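## Task

The printed block sits on some shelf of the closet. Put it on the closet's bottom shelf, then close the closet completely. The robot must not tip over or finish leaning, or the task fails. Anything that stays in place only because the robot holds it does not count.

## Robot and tools

ROBOT. TidyBot++: a wheeled base (0.54 m long, 0.50 m wide, 0.38 m tall) on four powered casters, carrying one seven-joint arm with a two-finger gripper. The shoulder sits 0.12 m ahead of the base centre, 0.68 m above the floor. The arm starts folded, hand pointing down; folded, the hand reaches up to 0.08 m beyond the base front and the elbow up to 1.15 m high. Cameras: base_camera (fixed on the base) and wrist_camera (fisheye, looks along the hand). Loose objects may occasionally get nudged by something else.

FRAMES. Base frame: origin on the floor below the base centre, x ahead, y to the left, z up. hand_pose is reported in it: the point between the finger pads; its z axis runs out along the fingers, its y axis is the closing direction. Odometry frame = base frame at scene start. base_odometry counts wheel rotation only, so slip looks like travel and drift of a few cm and degrees builds up. Heading: positive left, -3.142 to 3.142. base_tilt is in degrees, forward and right positive, with about 1 degree of fixed bias.

execute_actions. Argument actions: a list holding one action or none (none just reports state and images). An action may contain:
- base: exactly one of translate_m (metres, forward +, -2 to 2), strafe_m (metres, left +, -2 to 2), rotate_rad (radians, counter-clockwise from above +, -6.3 to 6.3). Each is a relative move from where the base last reported itself, not a pose. A move that would need more than about 8.7 s at its top speed is refused, so split long drives.
- joints: absolute targets by name, in radians: joint_1_rad (any angle; whole arm about vertical, positive = clockwise from above, opposite to rotate_rad), joint_2_rad shoulder -2.249 to 2.249, joint_3_rad any angle, joint_4_rad elbow -2.579 to 2.579, joint_5_rad any angle, joint_6_rad wrist -2.099 to 2.099, joint_7_rad any angle (hand pointing down: positive = counter-clockwise from above; at 1.57 fingers open left/right); gripper_pos 0 (open, ~85 mm gap) to 1 (closed), gap ≈ 85×(1−gripper_pos) mm. Unbounded joints go the short way; send steps under half a turn to go further. Done tolerance ±0.039 for joints 1–4, ±0.056 for 5–7, ±0.03 gripper.
- speeds: optional lower caps for this action only: translate_m and strafe_m 0.05–0.5 m/s, rotate_rad 0.1–1.57 rad/s (defaults are the maxima).
Argument cameras: list of base_camera, wrist_camera or all; omitted/null = all, [] = none. Any unknown key, camera name or out-of-range number refuses the whole call. Omitted joints or base may keep pushing toward older targets.

Arm geometry, with joint_1_rad 0, joint_3_rad 3.14, joint_5_rad 0 (roughly the start): arm in the x–z plane; lengths upper arm 0.42, forearm 0.31, hand 0.31 m. Angles from vertical (forward +): upper = j2, forearm = j2−j4, hand = j2−j4−j6. Hand point ahead of shoulder = Σ L·sin, above it = Σ L·cos. A downward hand reaches at most ~0.94 m high, and only near the base.

wait: seconds 0–10; commands nothing, returns state and images.
zoom_image: camera (base_camera or wrist_camera) and region [x0, y0, x1, y1] in pixels of that camera's latest full image, top-left origin, at most 504×504.
read_manual: section "licences" only; licence texts, no motion.
finished_scene: scene = current scene number; ends it irreversibly after the last command is held and reports success. The goal must remain true by itself. Replying with no tool call ends everything.

RESULT LINES. base_status / joint_status per motion: done; off_target (stopped short, may still push); contact_stop or time_out (target dropped, holds position); not_followed, with "joint command not followed" and "cause:" when a self-collision check withheld arm targets (gripper still moves; withheld targets may retry later). A blocked base pushes until timeout and may still say done while short of goal. on_its_own lists uncommanded motion. motor_effort: percent of max, peak in brackets, noisy and biased. Gripper at 1 reading done = empty; off_target = holding something at the shown value. ARM HIT = hard hit on base or arm. MOTOR HOT from 60 °C; OVER-TEMPERATURE FAULT at 75 °C (arm sinks; keys say limit_stop_at_motor_heat, resend them). Torque fault (joints 1–4 at 104.5 N m, 5–7 at 51.3; warnings at 56.7/29.4) freezes the arm and gripper 10 s and skips the rest of the call; the base keeps going. A reported stop cancels the remaining calls of that reply.

ACCURACY. Friction leaves joints slightly off yet "done"; repeating a target does nothing. Fix by sending last command + (wanted − read). Held loads make the arm sag; never command a joint to its current reading while loaded. hand_pose can be 1–2 cm off; trust the images. The robot holds the last command while you think.

AVOID. Driving while the arm is caught on something about 0.8 m or higher (tipping); sideways shoves or pulls on a raised hand; pressing the arm into edges (back the arm or base off to right a lean); driving the arm into things; dropping or throwing objects; slamming the closet; fingers near the floor; long holds of heavy loads (heat).

Each tool is called after "Emit:" as a command line: name --argument value for each argument, lists and objects as JSON in quotes; but a table of rows of numbers goes row by row, as --pt "numbers of a row", without its own name.

## Session

Emit:
execute_actions --actions '[]'

Scene clock: 0.00 s.
base_odometry: x=+0.000 y=+0.000 heading=+0.000 (m, m, rad; odometry frame)
base_tilt: forward=+0.2 right=+0.0 (deg)
base_status: not commanded
joint_positions: joint_1_rad=-0.020 joint_2_rad=-0.387 joint_3_rad=+3.148 joint_4_rad=-2.524 joint_5_rad=+0.055 joint_6_rad=-0.878 joint_7_rad=+1.573 gripper_pos=+0.000
joint_status: not commanded
motor_effort: joint_1_rad=+1 joint_2_rad=-2 joint_3_rad=+1 joint_4_rad=+17 joint_5_rad=+0 joint_6_rad=+3 joint_7_rad=-1 (%)
hand_pose: x=+0.2652 y=-0.0096 z=+0.5943 quat_wxyz=(+0.021, +0.997, +0.025, +0.064) (m; base frame)
pictures: base_camera, wrist_camera
Images, in order (width x height): base_camera 644x364, wrist_camera 644x476.

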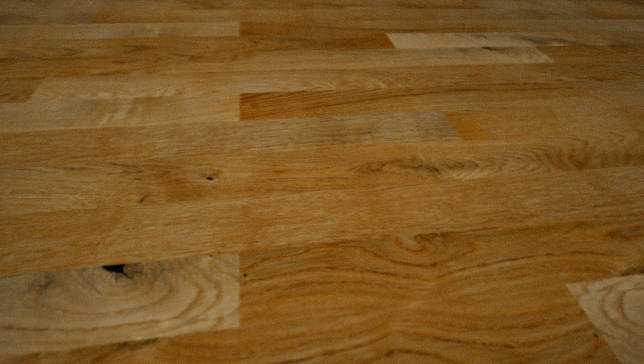

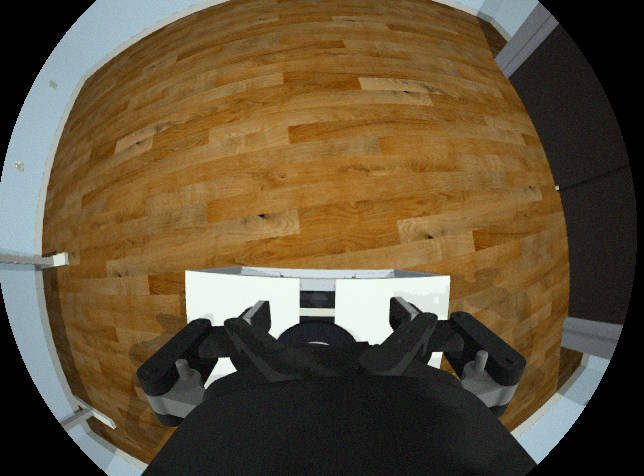

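Emit:
execute_actions --actions '[{"joints":{"joint_6_rad":0.5,"joint_1_rad":1.2}}]' --cameras '["wrist_camera"]'

Scene clock: 9.93 s.
base_odometry: x=+0.000 y=+0.000 heading=+0.000 (m, m, rad; odometry frame)
base_tilt: forward=+0.2 right=+0.0 (deg)
base_status: not commanded
joint_positions: joint_1_rad=+1.186 joint_2_rad=-0.387 joint_3_rad=+3.148 joint_4_rad=-2.524 joint_5_rad=+0.055 joint_6_rad=+0.458 joint_7_rad=+1.573 gripper_pos=+0.000
joint_status: all done
motor_effort: joint_1_rad=+0(1) joint_2_rad=-5(5) joint_3_rad=+1(1) joint_4_rad=+19(19) joint_5_rad=-1(1) joint_6_rad=+10(9) joint_7_rad=+0(0) (%)
hand_pose: x=+0.2808 y=-0.3831 z=+0.8690 quat_wxyz=(+0.381, +0.631, -0.395, +0.548) (m; base frame)
pictures: wrist_camera
camera_calibration (this result's frames):
wrist_camera: T_world_to_cam=[[-0.898254, -0.439427, -0.00664152, 0.102347], [-0.0466364, 0.110337, -0.992799, 0.977811], [0.436996, -0.891476, -0.119604, -0.219651], [0, 0, 0, 1]] pos_world=[0.233521, -0.258728, 0.945179]
Images, in order (width x height): wrist_camera 644x476.

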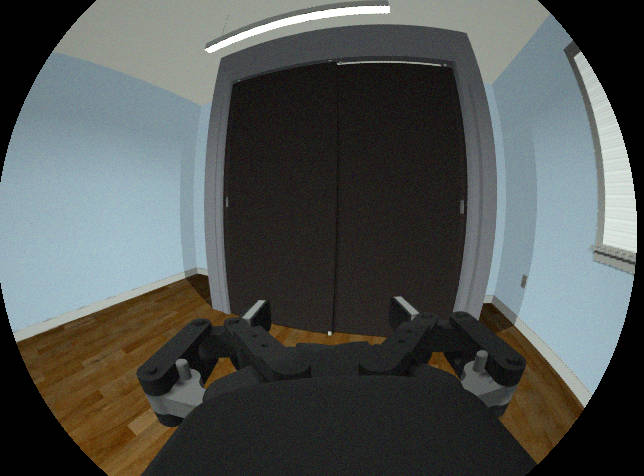

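Emit:
zoom_image --camera "wrist_camera" --region '[180, 0, 520, 350]'

Region (180, 0, 520, 350) of wrist_camera's 644x476 image, scaled by 1.440; it fills the left 490 columns of this view, and the rest is white.

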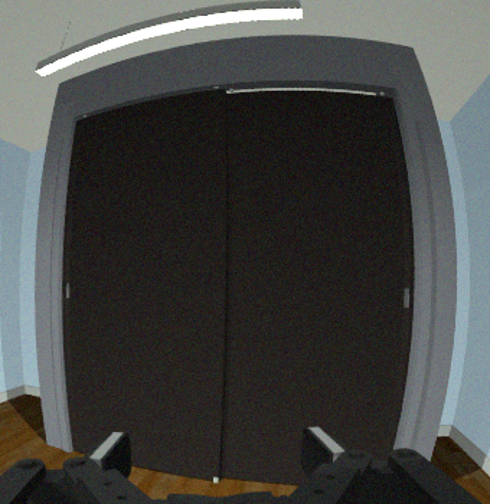

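Emit:
execute_actions --actions '[{"base":{"rotate_rad":-1.49},"joints":{"joint_1_rad":0.0,"joint_6_rad":0.6}}]' --cameras '["wrist_camera"]'

Emit:
execute_actions --actions '[{"base":{"strafe_m":1.3}}]' --cameras '[]'

Emit:
execute_actions --actions '[{"base":{"translate_m":0.7}}]'

Scene clock: 33.00 s.
base_odometry: x=+0.000 y=+0.000 heading=-1.490 (m, m, rad; odometry frame)
base_tilt: forward=+0.2 right=+0.0 (deg)
base_status: done
joint_positions: joint_1_rad=+0.013 joint_2_rad=-0.387 joint_3_rad=+3.148 joint_4_rad=-2.524 joint_5_rad=+0.055 joint_6_rad=+0.554 joint_7_rad=+1.573 gripper_pos=+0.000
joint_status: all done
motor_effort: joint_1_rad=+0(1) joint_2_rad=-5(6) joint_3_rad=+1(2) joint_4_rad=+18(18) joint_5_rad=-1(1) joint_6_rad=+10(10) joint_7_rad=-1(1) (%)
hand_pose: x=+0.5367 y=+0.0021 z=+0.8990 quat_wxyz=(+0.013, +0.711, +0.020, +0.703) (m; base frame)
pictures: wrist_camera
camera_calibration (this result's frames):
wrist_camera: T_world_to_cam=[[0.0619401, -0.998078, -0.00195277, -0.0166525], [-0.0234366, 0.000501531, -0.999725, 0.971048], [0.997805, 0.0619688, -0.0233605, -0.373984], [0, 0, 0, 1]] pos_world=[0.396952, 0.00606784, 0.962012]
Images, in order (width x height): wrist_camera 644x476.

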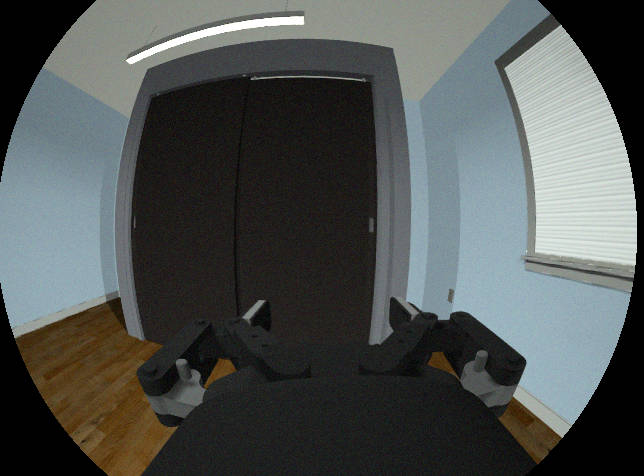

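Scene clock: 36.97 s.
base_odometry: x=+1.296 y=+0.104 heading=-1.490 (m, m, rad; odometry frame)
base_tilt: forward=+0.2 right=-0.1 (deg)
base_status: done
joint_positions: joint_1_rad=+0.013 joint_2_rad=-0.387 joint_3_rad=+3.148 joint_4_rad=-2.524 joint_5_rad=+0.055 joint_6_rad=+0.554 joint_7_rad=+1.573 gripper_pos=+0.000
joint_status: not commanded
motor_effort: joint_1_rad=+1(1) joint_2_rad=-5(5) joint_3_rad=+1(2) joint_4_rad=+18(18) joint_5_rad=-1(2) joint_6_rad=+10(10) joint_7_rad=-1(1) (%)
hand_pose: x=+0.5367 y=+0.0022 z=+0.8991 quat_wxyz=(+0.013, +0.711, +0.020, +0.703) (m; base frame)
pictures: none
No camera images: the call's "cameras" was empty. Leave "cameras" out to get every camera's image.

Scene clock: 39.73 s.
base_odometry: x=+1.353 y=-0.594 heading=-1.490 (m, m, rad; odometry frame)
base_tilt: forward=+0.2 right=+0.0 (deg)
base_status: done
joint_positions: joint_1_rad=+0.013 joint_2_rad=-0.387 joint_3_rad=+3.148 joint_4_rad=-2.524 joint_5_rad=+0.055 joint_6_rad=+0.557 joint_7_rad=+1.573 gripper_pos=+0.000
joint_status: not commanded
motor_effort: joint_1_rad=+1(0) joint_2_rad=-5(7) joint_3_rad=+1(1) joint_4_rad=+18(20) joint_5_rad=-1(1) joint_6_rad=+10(10) joint_7_rad=+0(0) (%)
hand_pose: x=+0.5367 y=+0.0022 z=+0.8999 quat_wxyz=(+0.013, +0.710, +0.020, +0.704) (m; base frame)
pictures: base_camera, wrist_camera
camera_calibration (this result's frames):
wrist_camera: T_world_to_cam=[[0.0622658, -0.998058, -0.00181218, -0.0168312], [-0.0206962, 0.000524138, -0.999786, 0.970487], [0.997845, 0.06229, -0.0206234, -0.37646], [0, 0, 0, 1]] pos_world=[0.396782, 0.00614256, 0.962484]
Images, in order (width x height): base_camera 644x364, wrist_camera 644x476.

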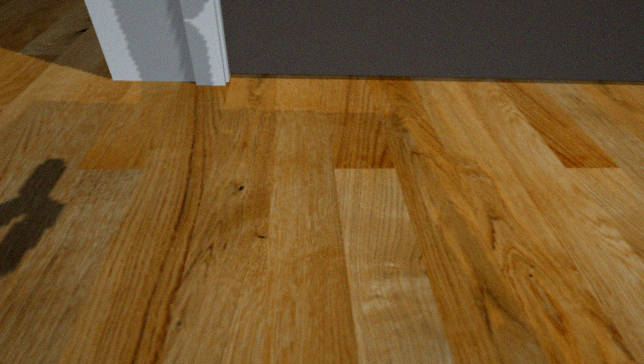

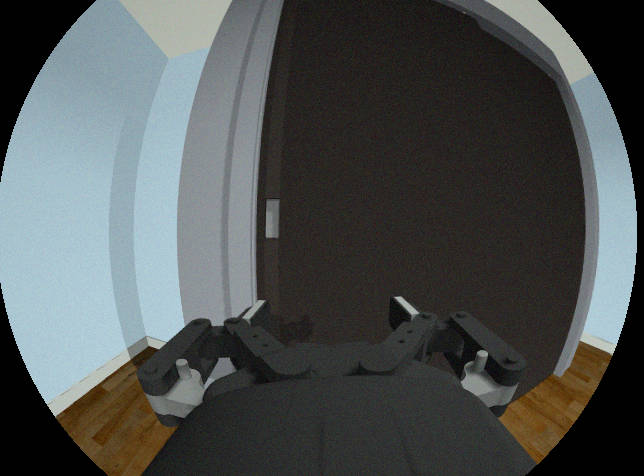

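Emit:
zoom_image --camera "base_camera" --region '[60, 0, 360, 130]'

Emit:
zoom_image --camera "base_camera" --region '[344, 0, 644, 130]'

Emit:
zoom_image --camera "wrist_camera" --region '[220, 170, 340, 270]'

Region (60, 0, 360, 130) of base_camera's 644x364 image, scaled by 1.680; it fills the top 218 rows of this view, and the rest is white.

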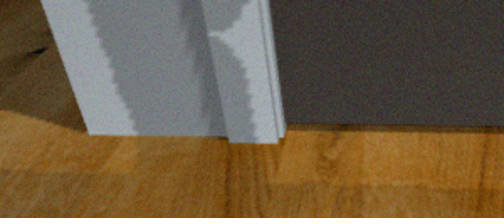

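Region (344, 0, 644, 130) of base_camera's 644x364 image, scaled by 1.680; it fills the top 218 rows of this view, and the rest is white.

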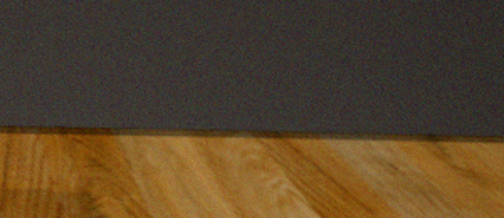

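Region (220, 170, 340, 270) of wrist_camera's 644x476 image, scaled by 4.200.

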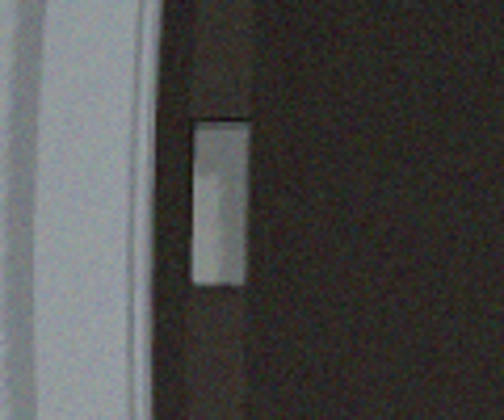

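Emit:
execute_actions --actions '[{"base":{"rotate_rad":0.04}}]'

Scene clock: 61.37 s.
base_odometry: x=+1.353 y=-0.594 heading=-1.450 (m, m, rad; odometry frame)
base_tilt: forward=+0.2 right=+0.0 (deg)
base_status: done
joint_positions: joint_1_rad=+0.010 joint_2_rad=-0.387 joint_3_rad=+3.148 joint_4_rad=-2.524 joint_5_rad=+0.055 joint_6_rad=+0.557 joint_7_rad=+1.573 gripper_pos=+0.000
joint_status: not commanded
motor_effort: joint_1_rad=+1(1) joint_2_rad=-5(6) joint_3_rad=+1(2) joint_4_rad=+19(19) joint_5_rad=-1(2) joint_6_rad=+9(10) joint_7_rad=+0(1) (%)
hand_pose: x=+0.5367 y=+0.0033 z=+0.8999 quat_wxyz=(+0.012, +0.710, +0.021, +0.704) (m; base frame)
pictures: base_camera, wrist_camera
camera_calibration (this result's frames):
wrist_camera: T_world_to_cam=[[0.0648125, -0.997896, -0.00175886, -0.0171705], [-0.0206969, 0.000417946, -0.999786, 0.970486], [0.997683, 0.0648351, -0.0206262, -0.376438], [0, 0, 0, 1]] pos_world=[0.396764, 0.00686642, 0.962483]
Images, in order (width x height): base_camera 644x364, wrist_camera 644x476.

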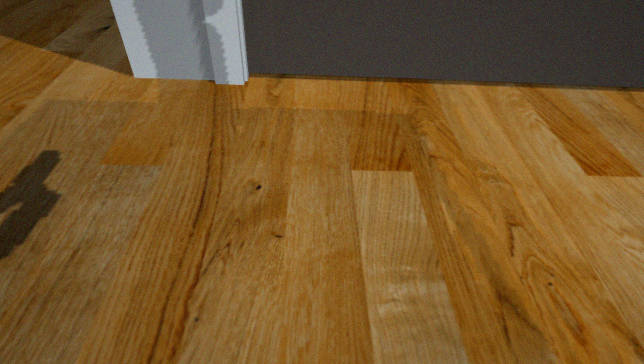

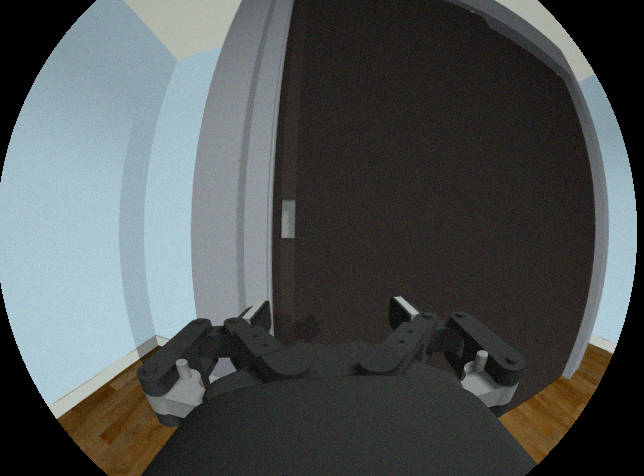

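Emit:
zoom_image --camera "base_camera" --region '[240, 40, 644, 120]'

Region (240, 40, 644, 120) of base_camera's 644x364 image, scaled by 1.248; it fills the top 100 rows of this view, and the rest is white.

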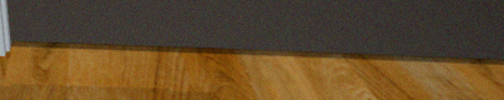

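Emit:
zoom_image --camera "wrist_camera" --region '[250, 180, 330, 260]'

Region (250, 180, 330, 260) of wrist_camera's 644x476 image, scaled by 6.300.

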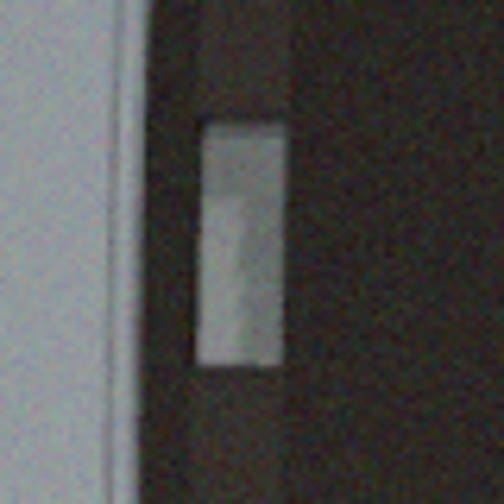

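Emit:
execute_actions --actions '[{"base":{"strafe_m":0.095},"joints":{"joint_1_rad":-0.01,"joint_2_rad":0.0,"joint_3_rad":3.14,"joint_4_rad":-1.968,"joint_5_rad":0.0,"joint_6_rad":0.44,"joint_7_rad":1.57,"gripper_pos":1.0}}]'

Scene clock: 86.27 s.
base_odometry: x=+1.447 y=-0.583 heading=-1.450 (m, m, rad; odometry frame)
base_tilt: forward=+0.2 right=+0.0 (deg)
base_status: done
joint_positions: joint_1_rad=+0.006 joint_2_rad=-0.014 joint_3_rad=+3.146 joint_4_rad=-1.988 joint_5_rad=+0.036 joint_6_rad=+0.485 joint_7_rad=+1.573 gripper_pos=+0.999
joint_status: all done
motor_effort: joint_1_rad=+0(2) joint_2_rad=-20(21) joint_3_rad=+1(4) joint_4_rad=+20(19) joint_5_rad=-1(0) joint_6_rad=+10(9) joint_7_rad=+0(0) (%)
hand_pose: x=+0.7124 y=+0.0004 z=+1.0049 quat_wxyz=(+0.011, +0.677, +0.014, +0.735) (m; base frame)
pictures: base_camera, wrist_camera
camera_calibration (this result's frames):
wrist_camera: T_world_to_cam=[[0.0588517, -0.998231, -0.00840509, -0.0203196], [0.070847, 0.012575, -0.997408, 1.01145], [0.99575, 0.0581037, 0.0714618, -0.640536], [0, 0, 0, 1]] pos_world=[0.567351, 0.0042149, 1.05443]
Images, in order (width x height): base_camera 644x364, wrist_camera 644x476.

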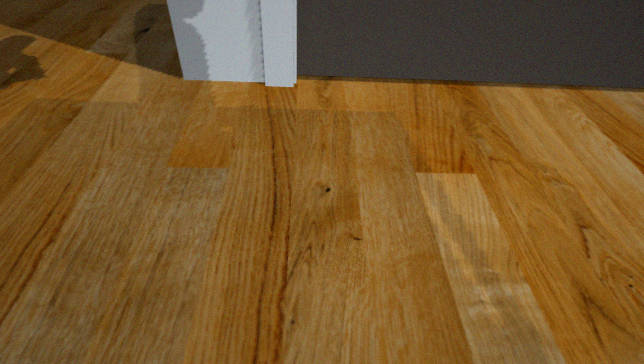

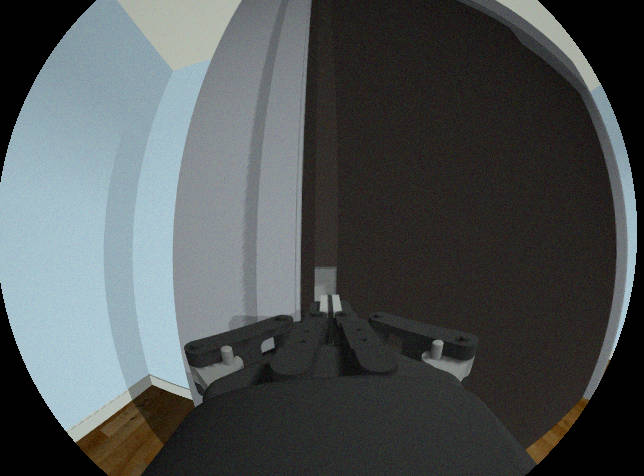

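Emit:
execute_actions --actions '[{"joints":{"joint_6_rad":0.36}}]' --cameras '["wrist_camera"]'

Emit:
zoom_image --camera "wrist_camera" --region '[280, 220, 380, 320]'

Scene clock: 98.67 s.
base_odometry: x=+1.447 y=-0.583 heading=-1.450 (m, m, rad; odometry frame)
base_tilt: forward=+0.3 right=+0.0 (deg)
base_status: not commanded
joint_positions: joint_1_rad=+0.006 joint_2_rad=-0.012 joint_3_rad=+3.146 joint_4_rad=-1.985 joint_5_rad=+0.036 joint_6_rad=+0.397 joint_7_rad=+1.573 gripper_pos=+0.999
joint_status: all done
motor_effort: joint_1_rad=+0(0) joint_2_rad=-20(21) joint_3_rad=+0(1) joint_4_rad=+20(21) joint_5_rad=+0(1) joint_6_rad=+10(11) joint_7_rad=-1(1) (%)
hand_pose: x=+0.7145 y=-0.0005 z=+0.9780 quat_wxyz=(+0.011, +0.709, +0.014, +0.705) (m; base frame)
pictures: wrist_camera
camera_calibration (this result's frames):
wrist_camera: T_world_to_cam=[[0.0550012, -0.998401, -0.0130411, -0.0142912], [-0.0165992, 0.0121448, -0.999788, 1.04931], [0.998348, 0.055206, -0.0159047, -0.557046], [0, 0, 0, 1]] pos_world=[0.574329, 0.00374036, 1.04004]
Images, in order (width x height): wrist_camera 644x476.

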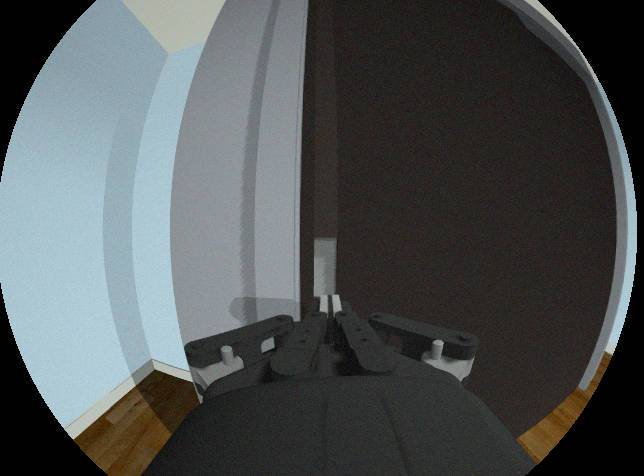

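Region (280, 220, 380, 320) of wrist_camera's 644x476 image, scaled by 5.040.

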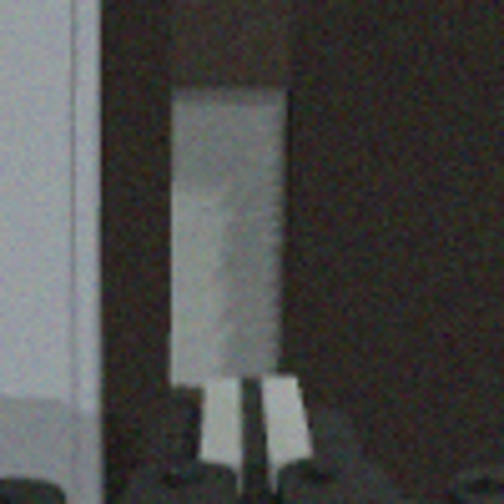

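Emit:
execute_actions --actions '[{"base":{"translate_m":0.08},"speeds":{"translate_m":0.1}}]' --cameras '["wrist_camera"]'

Emit:
zoom_image --camera "wrist_camera" --region '[280, 220, 380, 320]'

Scene clock: 115.07 s.
base_odometry: x=+1.457 y=-0.662 heading=-1.449 (m, m, rad; odometry frame)
base_tilt: forward=+0.2 right=+0.0 (deg)
base_status: done
joint_positions: joint_1_rad=+0.006 joint_2_rad=-0.009 joint_3_rad=+3.146 joint_4_rad=-1.984 joint_5_rad=+0.036 joint_6_rad=+0.396 joint_7_rad=+1.573 gripper_pos=+0.999
joint_status: not commanded
motor_effort: joint_1_rad=+0(0) joint_2_rad=-20(23) joint_3_rad=+1(0) joint_4_rad=+20(22) joint_5_rad=-1(1) joint_6_rad=+10(10) joint_7_rad=-1(0) (%)
hand_pose: x=+0.7156 y=-0.0004 z=+0.9763 quat_wxyz=(+0.011, +0.710, +0.014, +0.704) (m; base frame)
pictures: wrist_camera
camera_calibration (this result's frames):
wrist_camera: T_world_to_cam=[[0.0550922, -0.998391, -0.0134144, -0.0139795], [-0.0194945, 0.0123567, -0.999734, 1.04963], [0.998291, 0.055339, -0.0187823, -0.555319], [0, 0, 0, 1]] pos_world=[0.575602, 0.00380388, 1.03873]
Images, in order (width x height): wrist_camera 644x476.

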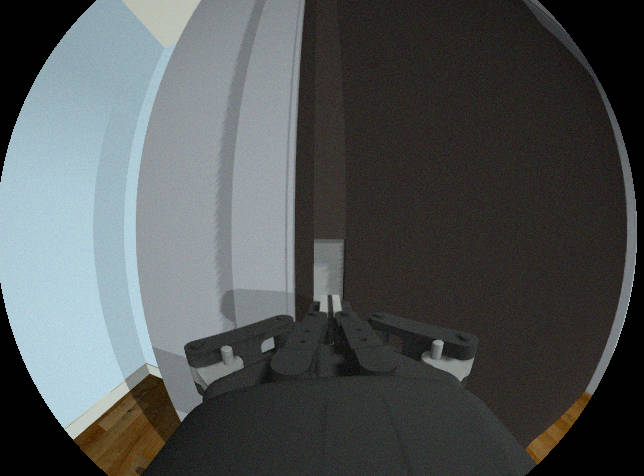

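Region (280, 220, 380, 320) of wrist_camera's 644x476 image, scaled by 5.040.

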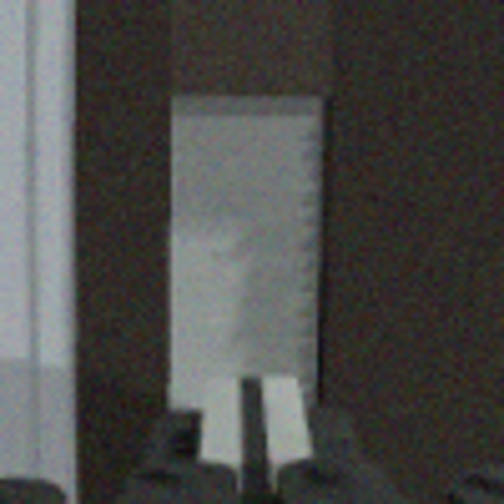

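Emit:
execute_actions --actions '[{"base":{"translate_m":0.07},"speeds":{"translate_m":0.08}}]' --cameras '["wrist_camera"]'

Emit:
zoom_image --camera "wrist_camera" --region '[270, 210, 390, 330]'

Scene clock: 122.00 s.
base_odometry: x=+1.466 y=-0.732 heading=-1.449 (m, m, rad; odometry frame)
base_tilt: forward=+0.2 right=+0.0 (deg)
base_status: done
joint_positions: joint_1_rad=+0.006 joint_2_rad=-0.007 joint_3_rad=+3.146 joint_4_rad=-1.984 joint_5_rad=+0.035 joint_6_rad=+0.396 joint_7_rad=+1.573 gripper_pos=+0.999
joint_status: not commanded
motor_effort: joint_1_rad=+0(1) joint_2_rad=-20(23) joint_3_rad=+1(1) joint_4_rad=+20(21) joint_5_rad=-1(1) joint_6_rad=+10(10) joint_7_rad=-1(0) (%)
hand_pose: x=+0.7163 y=-0.0003 z=+0.9750 quat_wxyz=(+0.011, +0.711, +0.014, +0.703) (m; base frame)
pictures: wrist_camera
camera_calibration (this result's frames):
wrist_camera: T_world_to_cam=[[0.0551209, -0.998387, -0.0135907, -0.0138464], [-0.0215712, 0.0124175, -0.99969, 1.04985], [0.998247, 0.055397, -0.020852, -0.553977], [0, 0, 0, 1]] pos_world=[0.576415, 0.00382807, 1.03778]
Images, in order (width x height): wrist_camera 644x476.

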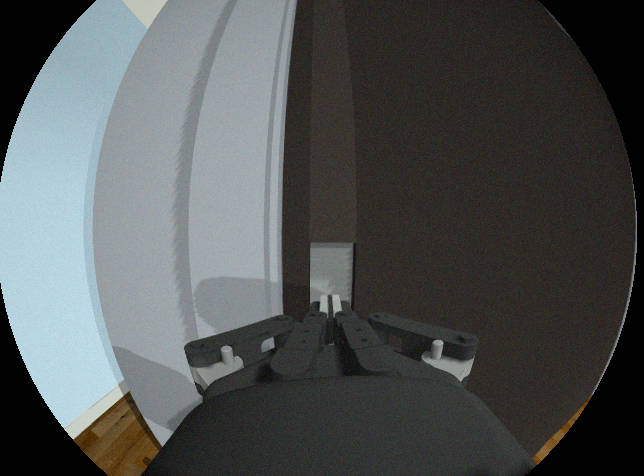

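Region (270, 210, 390, 330) of wrist_camera's 644x476 image, scaled by 4.200.

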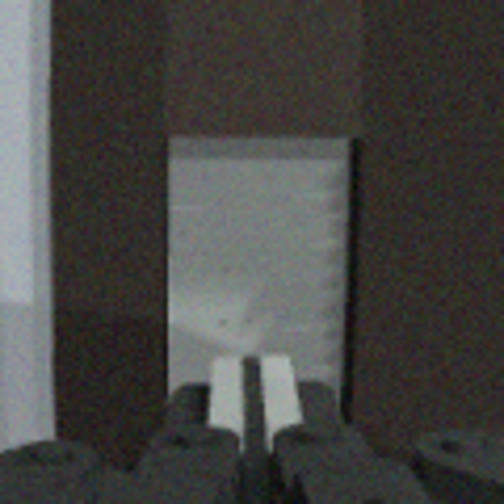

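Emit:
execute_actions --actions '[{"base":{"translate_m":0.03},"speeds":{"translate_m":0.05}}]' --cameras '["wrist_camera"]'

Emit:
zoom_image --camera "wrist_camera" --region '[270, 210, 390, 330]'

Scene clock: 127.53 s.
base_odometry: x=+1.469 y=-0.761 heading=-1.449 (m, m, rad; odometry frame)
base_tilt: forward=+0.2 right=+0.0 (deg)
base_status: done
joint_positions: joint_1_rad=+0.006 joint_2_rad=-0.055 joint_3_rad=+3.146 joint_4_rad=-2.020 joint_5_rad=+0.034 joint_6_rad=+0.375 joint_7_rad=+1.573 gripper_pos=+0.999
joint_status: not commanded
motor_effort: joint_1_rad=-1(1) joint_2_rad=-7(21) joint_3_rad=+0(0) joint_4_rad=+30(32) joint_5_rad=-1(1) joint_6_rad=+13(14) joint_7_rad=-1(1) (%)
hand_pose: x=+0.6972 y=-0.0004 z=+0.9751 quat_wxyz=(+0.011, +0.714, +0.013, +0.700) (m; base frame)
pictures: wrist_camera
camera_calibration (this result's frames):
wrist_camera: T_world_to_cam=[[0.0540741, -0.998422, -0.015178, -0.0105985], [-0.0308943, 0.0135201, -0.999431, 1.05579], [0.998059, 0.0545123, -0.0301145, -0.525815], [0, 0, 0, 1]] pos_world=[0.557986, 0.0038072, 1.0392]
Images, in order (width x height): wrist_camera 644x476.

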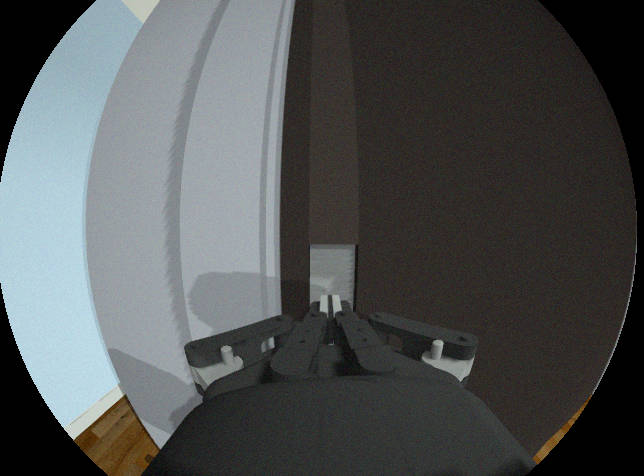

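Region (270, 210, 390, 330) of wrist_camera's 644x476 image, scaled by 4.200.

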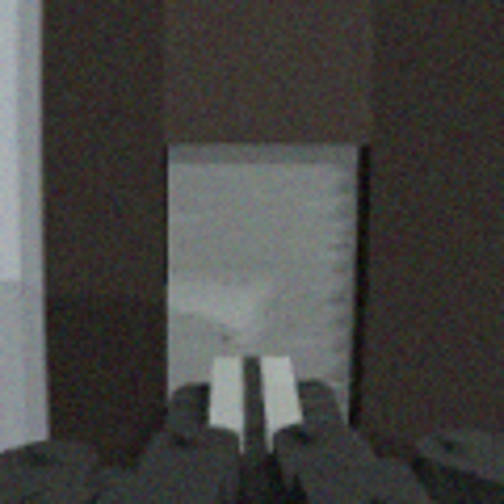

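Emit:
execute_actions --actions '[{"base":{"translate_m":-0.014},"speeds":{"translate_m":0.05}}]' --cameras '[]'

Emit:
execute_actions --actions '[{"base":{"strafe_m":-0.1},"speeds":{"strafe_m":0.05}}]'

Scene clock: 132.40 s.
base_odometry: x=+1.468 y=-0.747 heading=-1.449 (m, m, rad; odometry frame)
base_tilt: forward=+0.2 right=+0.0 (deg)
base_status: done
joint_positions: joint_1_rad=+0.005 joint_2_rad=-0.023 joint_3_rad=+3.146 joint_4_rad=-1.988 joint_5_rad=+0.034 joint_6_rad=+0.375 joint_7_rad=+1.573 gripper_pos=+0.999
joint_status: not commanded
motor_effort: joint_1_rad=+0(2) joint_2_rad=-15(20) joint_3_rad=+1(2) joint_4_rad=+23(29) joint_5_rad=-1(0) joint_6_rad=+11(13) joint_7_rad=-1(0) (%)
hand_pose: x=+0.7109 y=+0.0001 z=+0.9754 quat_wxyz=(+0.010, +0.714, +0.013, +0.700) (m; base frame)
pictures: none
No camera images: the call's "cameras" was empty. Leave "cameras" out to get every camera's image.

Scene clock: 134.93 s.
base_odometry: x=+1.368 y=-0.760 heading=-1.449 (m, m, rad; odometry frame)
base_tilt: forward=+0.2 right=+0.0 (deg)
base_status: done
joint_positions: joint_1_rad=-0.019 joint_2_rad=-0.021 joint_3_rad=+3.131 joint_4_rad=-1.987 joint_5_rad=+0.034 joint_6_rad=+0.375 joint_7_rad=+1.573 gripper_pos=+0.999
joint_status: not commanded
motor_effort: joint_1_rad=+0(6) joint_2_rad=-20(20) joint_3_rad=+1(7) joint_4_rad=+20(24) joint_5_rad=-1(3) joint_6_rad=+9(11) joint_7_rad=+0(0) (%)
hand_pose: x=+0.7109 y=+0.0229 z=+0.9754 quat_wxyz=(-0.003, +0.714, +0.027, +0.700) (m; base frame)
pictures: base_camera, wrist_camera
camera_calibration (this result's frames):
wrist_camera: T_world_to_cam=[[0.0932944, -0.995519, -0.0154356, -0.0156897], [-0.031937, 0.012503, -0.999412, 1.05687], [0.995126, 0.0937324, -0.0306274, -0.539007], [0, 0, 0, 1]] pos_world=[0.571597, 0.0216891, 1.0395]
Images, in order (width x height): base_camera 644x364, wrist_camera 644x476.

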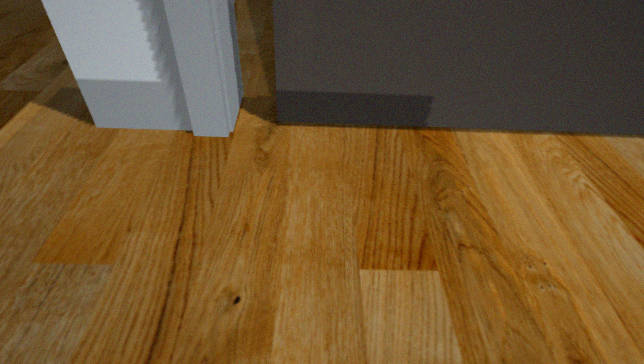

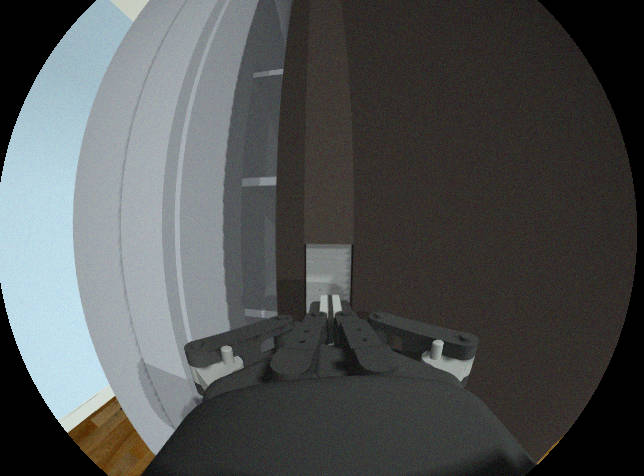

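Emit:
execute_actions --actions '[{"base":{"strafe_m":-0.3},"speeds":{"strafe_m":0.12}}]'

Scene clock: 141.60 s.
base_odometry: x=+1.071 y=-0.796 heading=-1.449 (m, m, rad; odometry frame)
base_tilt: forward=+0.2 right=+0.0 (deg)
base_status: done
joint_positions: joint_1_rad=-0.017 joint_2_rad=-0.021 joint_3_rad=+3.134 joint_4_rad=-1.987 joint_5_rad=+0.032 joint_6_rad=+0.375 joint_7_rad=+1.573 gripper_pos=+0.999
joint_status: not commanded
motor_effort: joint_1_rad=+0(9) joint_2_rad=-20(20) joint_3_rad=+0(10) joint_4_rad=+20(20) joint_5_rad=-1(3) joint_6_rad=+9(10) joint_7_rad=-1(1) (%)
hand_pose: x=+0.7111 y=+0.0198 z=+0.9753 quat_wxyz=(-0.002, +0.714, +0.025, +0.700) (m; base frame)
pictures: base_camera, wrist_camera
camera_calibration (this result's frames):
wrist_camera: T_world_to_cam=[[0.0877482, -0.996, -0.0168579, -0.0135075], [-0.0320935, 0.0140878, -0.999386, 1.05687], [0.995626, 0.0882353, -0.0307289, -0.539103], [0, 0, 0, 1]] pos_world=[0.571848, 0.0192256, 1.03942]
Images, in order (width x height): base_camera 644x364, wrist_camera 644x476.

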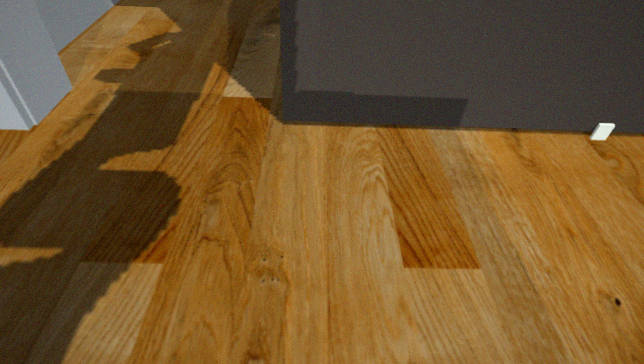

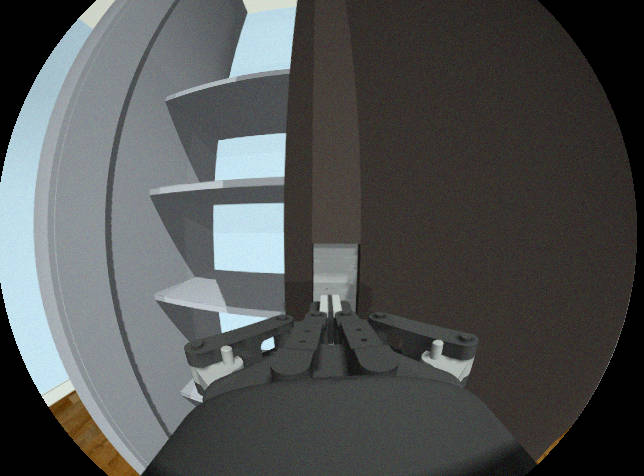

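Emit:
execute_actions --actions '[{"base":{"strafe_m":-0.38},"speeds":{"strafe_m":0.15}}]'

Scene clock: 148.97 s.
base_odometry: x=+0.693 y=-0.843 heading=-1.449 (m, m, rad; odometry frame)
base_tilt: forward=+0.2 right=+0.0 (deg)
base_status: done
joint_positions: joint_1_rad=-0.019 joint_2_rad=-0.020 joint_3_rad=+3.133 joint_4_rad=-1.985 joint_5_rad=+0.032 joint_6_rad=+0.375 joint_7_rad=+1.573 gripper_pos=+0.999
joint_status: not commanded
motor_effort: joint_1_rad=+1(15) joint_2_rad=-20(20) joint_3_rad=+1(16) joint_4_rad=+20(22) joint_5_rad=-1(4) joint_6_rad=+10(10) joint_7_rad=+0(0) (%)
hand_pose: x=+0.7115 y=+0.0213 z=+0.9753 quat_wxyz=(-0.003, +0.714, +0.025, +0.700) (m; base frame)
pictures: base_camera, wrist_camera
camera_calibration (this result's frames):
wrist_camera: T_world_to_cam=[[0.0901105, -0.995782, -0.0172858, -0.0133363], [-0.0320195, 0.0144508, -0.999383, 1.05688], [0.995417, 0.0906084, -0.0305822, -0.53965], [0, 0, 0, 1]] pos_world=[0.572219, 0.020344, 1.03949]
Images, in order (width x height): base_camera 644x364, wrist_camera 644x476.

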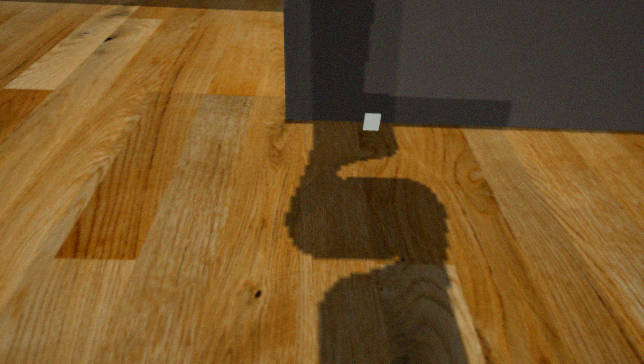

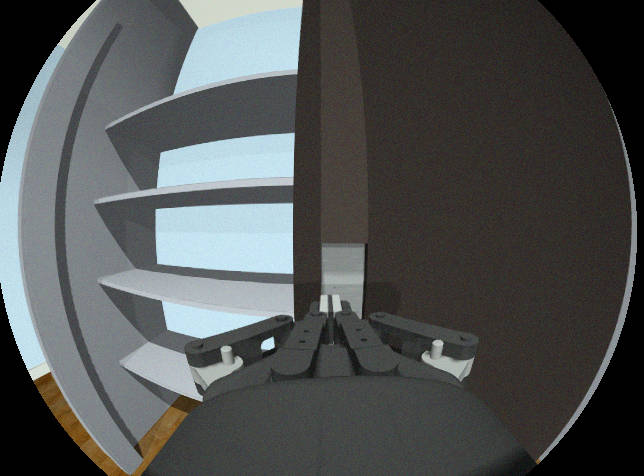

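Emit:
execute_actions --actions '[{"base":{"strafe_m":-0.11},"speeds":{"strafe_m":0.08}}]' --cameras '["wrist_camera"]'

Emit:
execute_actions --actions '[{"base":{"translate_m":-0.15},"speeds":{"translate_m":0.2}}]' --cameras '[]'

Emit:
execute_actions --actions '[{"base":{"strafe_m":0.4},"joints":{"joint_1_rad":0.0,"joint_3_rad":3.14}}]'

Scene clock: 156.10 s.
base_odometry: x=+0.584 y=-0.856 heading=-1.449 (m, m, rad; odometry frame)
base_tilt: forward=+0.2 right=+0.0 (deg)
base_status: done
joint_positions: joint_1_rad=-0.043 joint_2_rad=-0.020 joint_3_rad=+3.107 joint_4_rad=-1.985 joint_5_rad=+0.032 joint_6_rad=+0.375 joint_7_rad=+1.573 gripper_pos=+0.999
joint_status: not commanded
motor_effort: joint_1_rad=+6(9) joint_2_rad=-20(21) joint_3_rad=+7(10) joint_4_rad=+20(20) joint_5_rad=-2(3) joint_6_rad=+9(10) joint_7_rad=+0(0) (%)
hand_pose: x=+0.7095 y=+0.0510 z=+0.9752 quat_wxyz=(-0.020, +0.713, +0.043, +0.700) (m; base frame)
pictures: wrist_camera
camera_calibration (this result's frames):
wrist_camera: T_world_to_cam=[[0.13978, -0.99004, -0.0167811, -0.0195683], [-0.0328433, 0.0123024, -0.999385, 1.05696], [0.989638, 0.140245, -0.0307965, -0.53856], [0, 0, 0, 1]] pos_world=[0.570429, 0.0431537, 1.0394]
Images, in order (width x height): wrist_camera 644x476.

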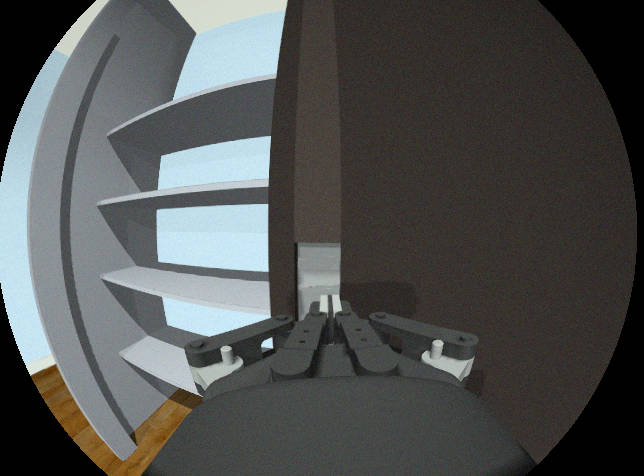

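Scene clock: 157.63 s.
base_odometry: x=+0.566 y=-0.707 heading=-1.449 (m, m, rad; odometry frame)
base_tilt: forward=+0.3 right=+0.0 (deg)
base_status: done
joint_positions: joint_1_rad=-0.019 joint_2_rad=-0.011 joint_3_rad=+3.133 joint_4_rad=-1.985 joint_5_rad=+0.032 joint_6_rad=+0.375 joint_7_rad=+1.573 gripper_pos=+0.999
joint_status: not commanded
motor_effort: joint_1_rad=+0(6) joint_2_rad=-20(22) joint_3_rad=+1(6) joint_4_rad=+19(20) joint_5_rad=-1(2) joint_6_rad=+10(10) joint_7_rad=-1(0) (%)
hand_pose: x=+0.7142 y=+0.0215 z=+0.9706 quat_wxyz=(-0.003, +0.717, +0.025, +0.697) (m; base frame)
pictures: none
No camera images: the call's "cameras" was empty. Leave "cameras" out to get every camera's image.

Scene clock: 159.80 s.
base_odometry: x=+0.963 y=-0.658 heading=-1.448 (m, m, rad; odometry frame)
base_tilt: forward=+0.2 right=+0.0 (deg)
base_status: done
joint_positions: joint_1_rad=-0.006 joint_2_rad=-0.011 joint_3_rad=+3.134 joint_4_rad=-1.985 joint_5_rad=+0.032 joint_6_rad=+0.375 joint_7_rad=+1.573 gripper_pos=+0.999
joint_status: all done
motor_effort: joint_1_rad=+0(3) joint_2_rad=-20(21) joint_3_rad=+0(3) joint_4_rad=+21(20) joint_5_rad=-1(1) joint_6_rad=+9(10) joint_7_rad=+0(0) (%)
hand_pose: x=+0.7145 y=+0.0132 z=+0.9706 quat_wxyz=(+0.002, +0.717, +0.020, +0.697) (m; base frame)
pictures: base_camera, wrist_camera
camera_calibration (this result's frames):
wrist_camera: T_world_to_cam=[[0.0763205, -0.996923, -0.0178786, -0.0113177], [-0.039814, 0.0148696, -0.999096, 1.05763], [0.996288, 0.0769633, -0.0385566, -0.53474], [0, 0, 0, 1]] pos_world=[0.575728, 0.014146, 1.03585]
Images, in order (width x height): base_camera 644x364, wrist_camera 644x476.

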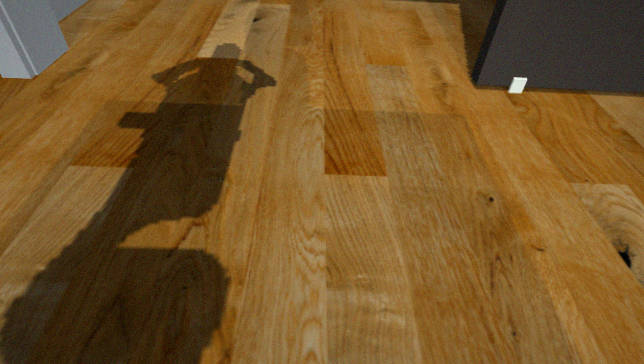

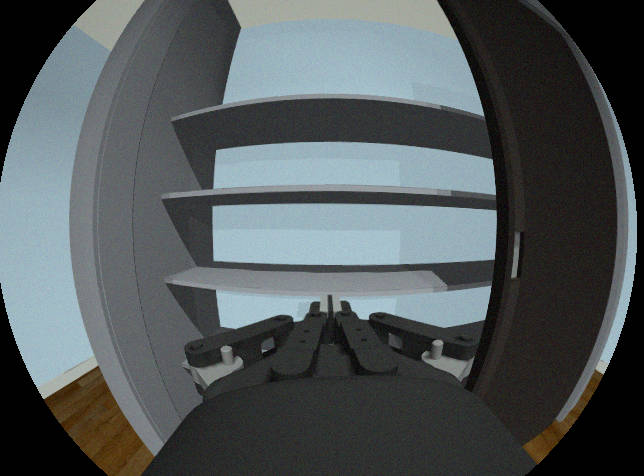

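Emit:
execute_actions --actions '[{"base":{"strafe_m":0.15},"joints":{"joint_1_rad":0.5,"joint_2_rad":0.1,"joint_4_rad":-1.6,"joint_6_rad":0.1}}]' --cameras '["wrist_camera"]'

Scene clock: 165.27 s.
base_odometry: x=+1.112 y=-0.640 heading=-1.448 (m, m, rad; odometry frame)
base_tilt: forward=+0.2 right=+0.0 (deg)
base_status: done
joint_positions: joint_1_rad=+0.493 joint_2_rad=+0.078 joint_3_rad=+3.134 joint_4_rad=-1.619 joint_5_rad=+0.032 joint_6_rad=+0.145 joint_7_rad=+1.573 gripper_pos=+0.999
joint_status: all done
motor_effort: joint_1_rad=+0(3) joint_2_rad=-24(25) joint_3_rad=+1(3) joint_4_rad=+21(21) joint_5_rad=-1(1) joint_6_rad=+10(10) joint_7_rad=-1(0) (%)
hand_pose: x=+0.7003 y=-0.3038 z=+1.0672 quat_wxyz=(+0.181, +0.683, -0.155, +0.690) (m; base frame)
pictures: wrist_camera
camera_calibration (this result's frames):
wrist_camera: T_world_to_cam=[[-0.415941, -0.909286, -0.0138669, 0.0426116], [0.0129729, 0.00931405, -0.999872, 1.12049], [0.909299, -0.416068, 0.007922, -0.630965], [0, 0, 0, 1]] pos_world=[0.576924, -0.234215, 1.12594]
Images, in order (width x height): wrist_camera 644x476.

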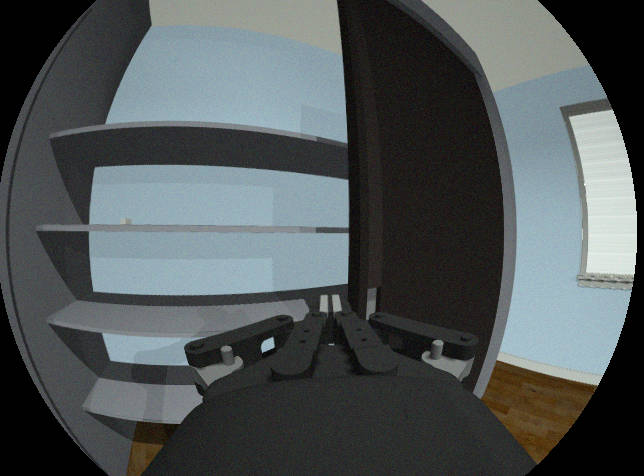

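A small object is visible on the shelf at ≈1.13 m, to the left.

Emit:
zoom_image --camera "wrist_camera" --region '[30, 180, 230, 280]'

Region (30, 180, 230, 280) of wrist_camera's 644x476 image, scaled by 2.520.

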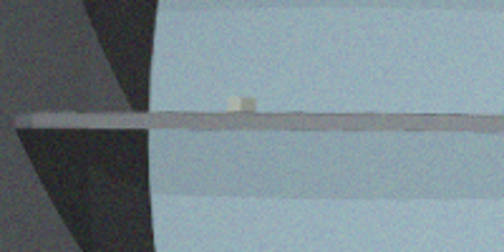

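Emit:
execute_actions --actions '[{"joints":{"joint_1_rad":0.0,"joint_2_rad":0.1,"joint_4_rad":-0.97,"joint_6_rad":-0.68,"gripper_pos":0.0}}]' --cameras '["wrist_camera"]'

Scene clock: 176.10 s.
base_odometry: x=+1.112 y=-0.640 heading=-1.448 (m, m, rad; odometry frame)
base_tilt: forward=+0.2 right=+0.0 (deg)
base_status: not commanded
joint_positions: joint_1_rad=+0.013 joint_2_rad=+0.085 joint_3_rad=+3.135 joint_4_rad=-0.988 joint_5_rad=+0.032 joint_6_rad=-0.635 joint_7_rad=+1.573 gripper_pos=+0.000
joint_status: all done
motor_effort: joint_1_rad=+0(2) joint_2_rad=-22(26) joint_3_rad=+0(1) joint_4_rad=+19(22) joint_5_rad=-1(0) joint_6_rad=+10(9) joint_7_rad=+0(1) (%)
hand_pose: x=+0.7390 y=-0.0084 z=+1.2089 quat_wxyz=(+0.018, +0.754, +0.002, +0.657) (m; base frame)
pictures: wrist_camera
camera_calibration (this result's frames):
wrist_camera: T_world_to_cam=[[0.0240014, -0.999399, -0.0250278, 0.0168967], [-0.146919, 0.0212371, -0.988921, 1.3639], [0.988857, 0.0274126, -0.146321, -0.412949], [0, 0, 0, 1]] pos_world=[0.608324, -0.000758686, 1.28879]
Images, in order (width x height): wrist_camera 644x476.

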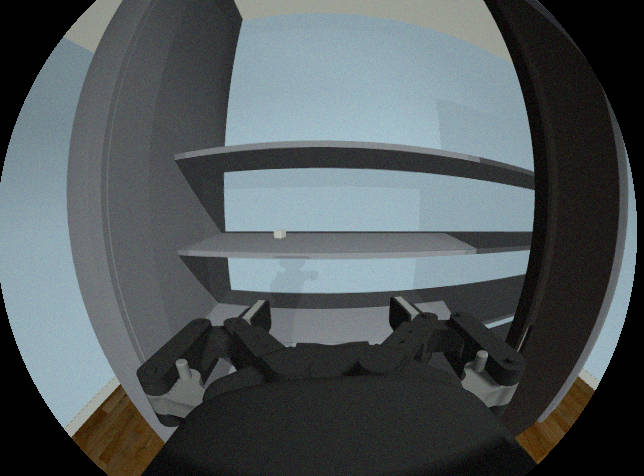

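Emit:
zoom_image --camera "wrist_camera" --region '[220, 200, 340, 270]'

Region (220, 200, 340, 270) of wrist_camera's 644x476 image, scaled by 4.200; it fills the top 294 rows of this view, and the rest is white.

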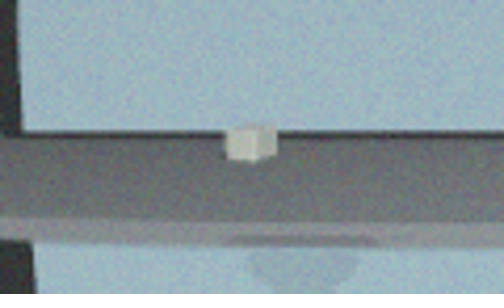

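Emit:
execute_actions --actions '[{"base":{"translate_m":0.35},"speeds":{"translate_m":0.3}}]'

Scene clock: 200.60 s.
base_odometry: x=+1.155 y=-0.987 heading=-1.448 (m, m, rad; odometry frame)
base_tilt: forward=+0.3 right=+0.0 (deg)
base_status: done
joint_positions: joint_1_rad=+0.013 joint_2_rad=+0.095 joint_3_rad=+3.135 joint_4_rad=-0.987 joint_5_rad=+0.032 joint_6_rad=-0.638 joint_7_rad=+1.573 gripper_pos=+0.000
joint_status: not commanded
motor_effort: joint_1_rad=+0(1) joint_2_rad=-23(26) joint_3_rad=+1(1) joint_4_rad=+19(20) joint_5_rad=+0(1) joint_6_rad=+9(10) joint_7_rad=-1(0) (%)
hand_pose: x=+0.7444 y=-0.0084 z=+1.2019 quat_wxyz=(+0.018, +0.758, +0.002, +0.652) (m; base frame)
pictures: base_camera, wrist_camera
camera_calibration (this result's frames):
wrist_camera: T_world_to_cam=[[0.0236285, -0.999395, -0.025511, 0.0173705], [-0.159282, 0.0214287, -0.987001, 1.36467], [0.98695, 0.0273848, -0.158679, -0.403021], [0, 0, 0, 1]] pos_world=[0.614719, -0.000846604, 1.28343]
Images, in order (width x height): base_camera 644x364, wrist_camera 644x476.

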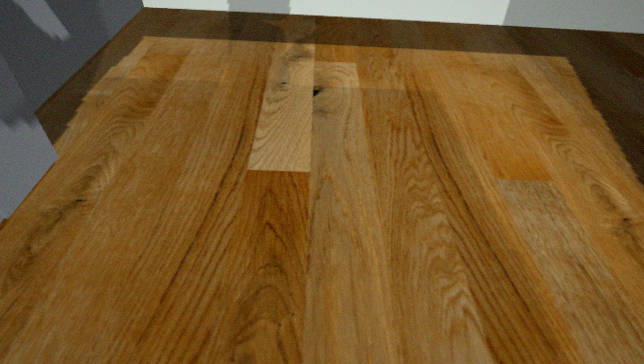

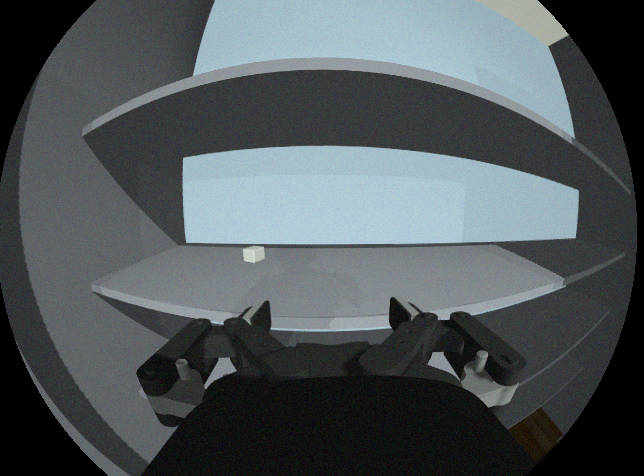

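Emit:
zoom_image --camera "wrist_camera" --region '[200, 220, 340, 340]'

Region (200, 220, 340, 340) of wrist_camera's 644x476 image, scaled by 3.600; it fills the top 432 rows of this view, and the rest is white.

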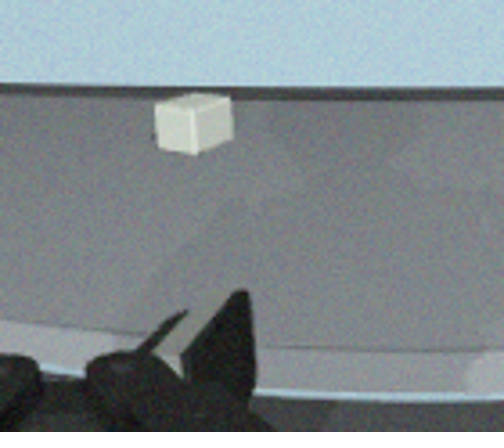

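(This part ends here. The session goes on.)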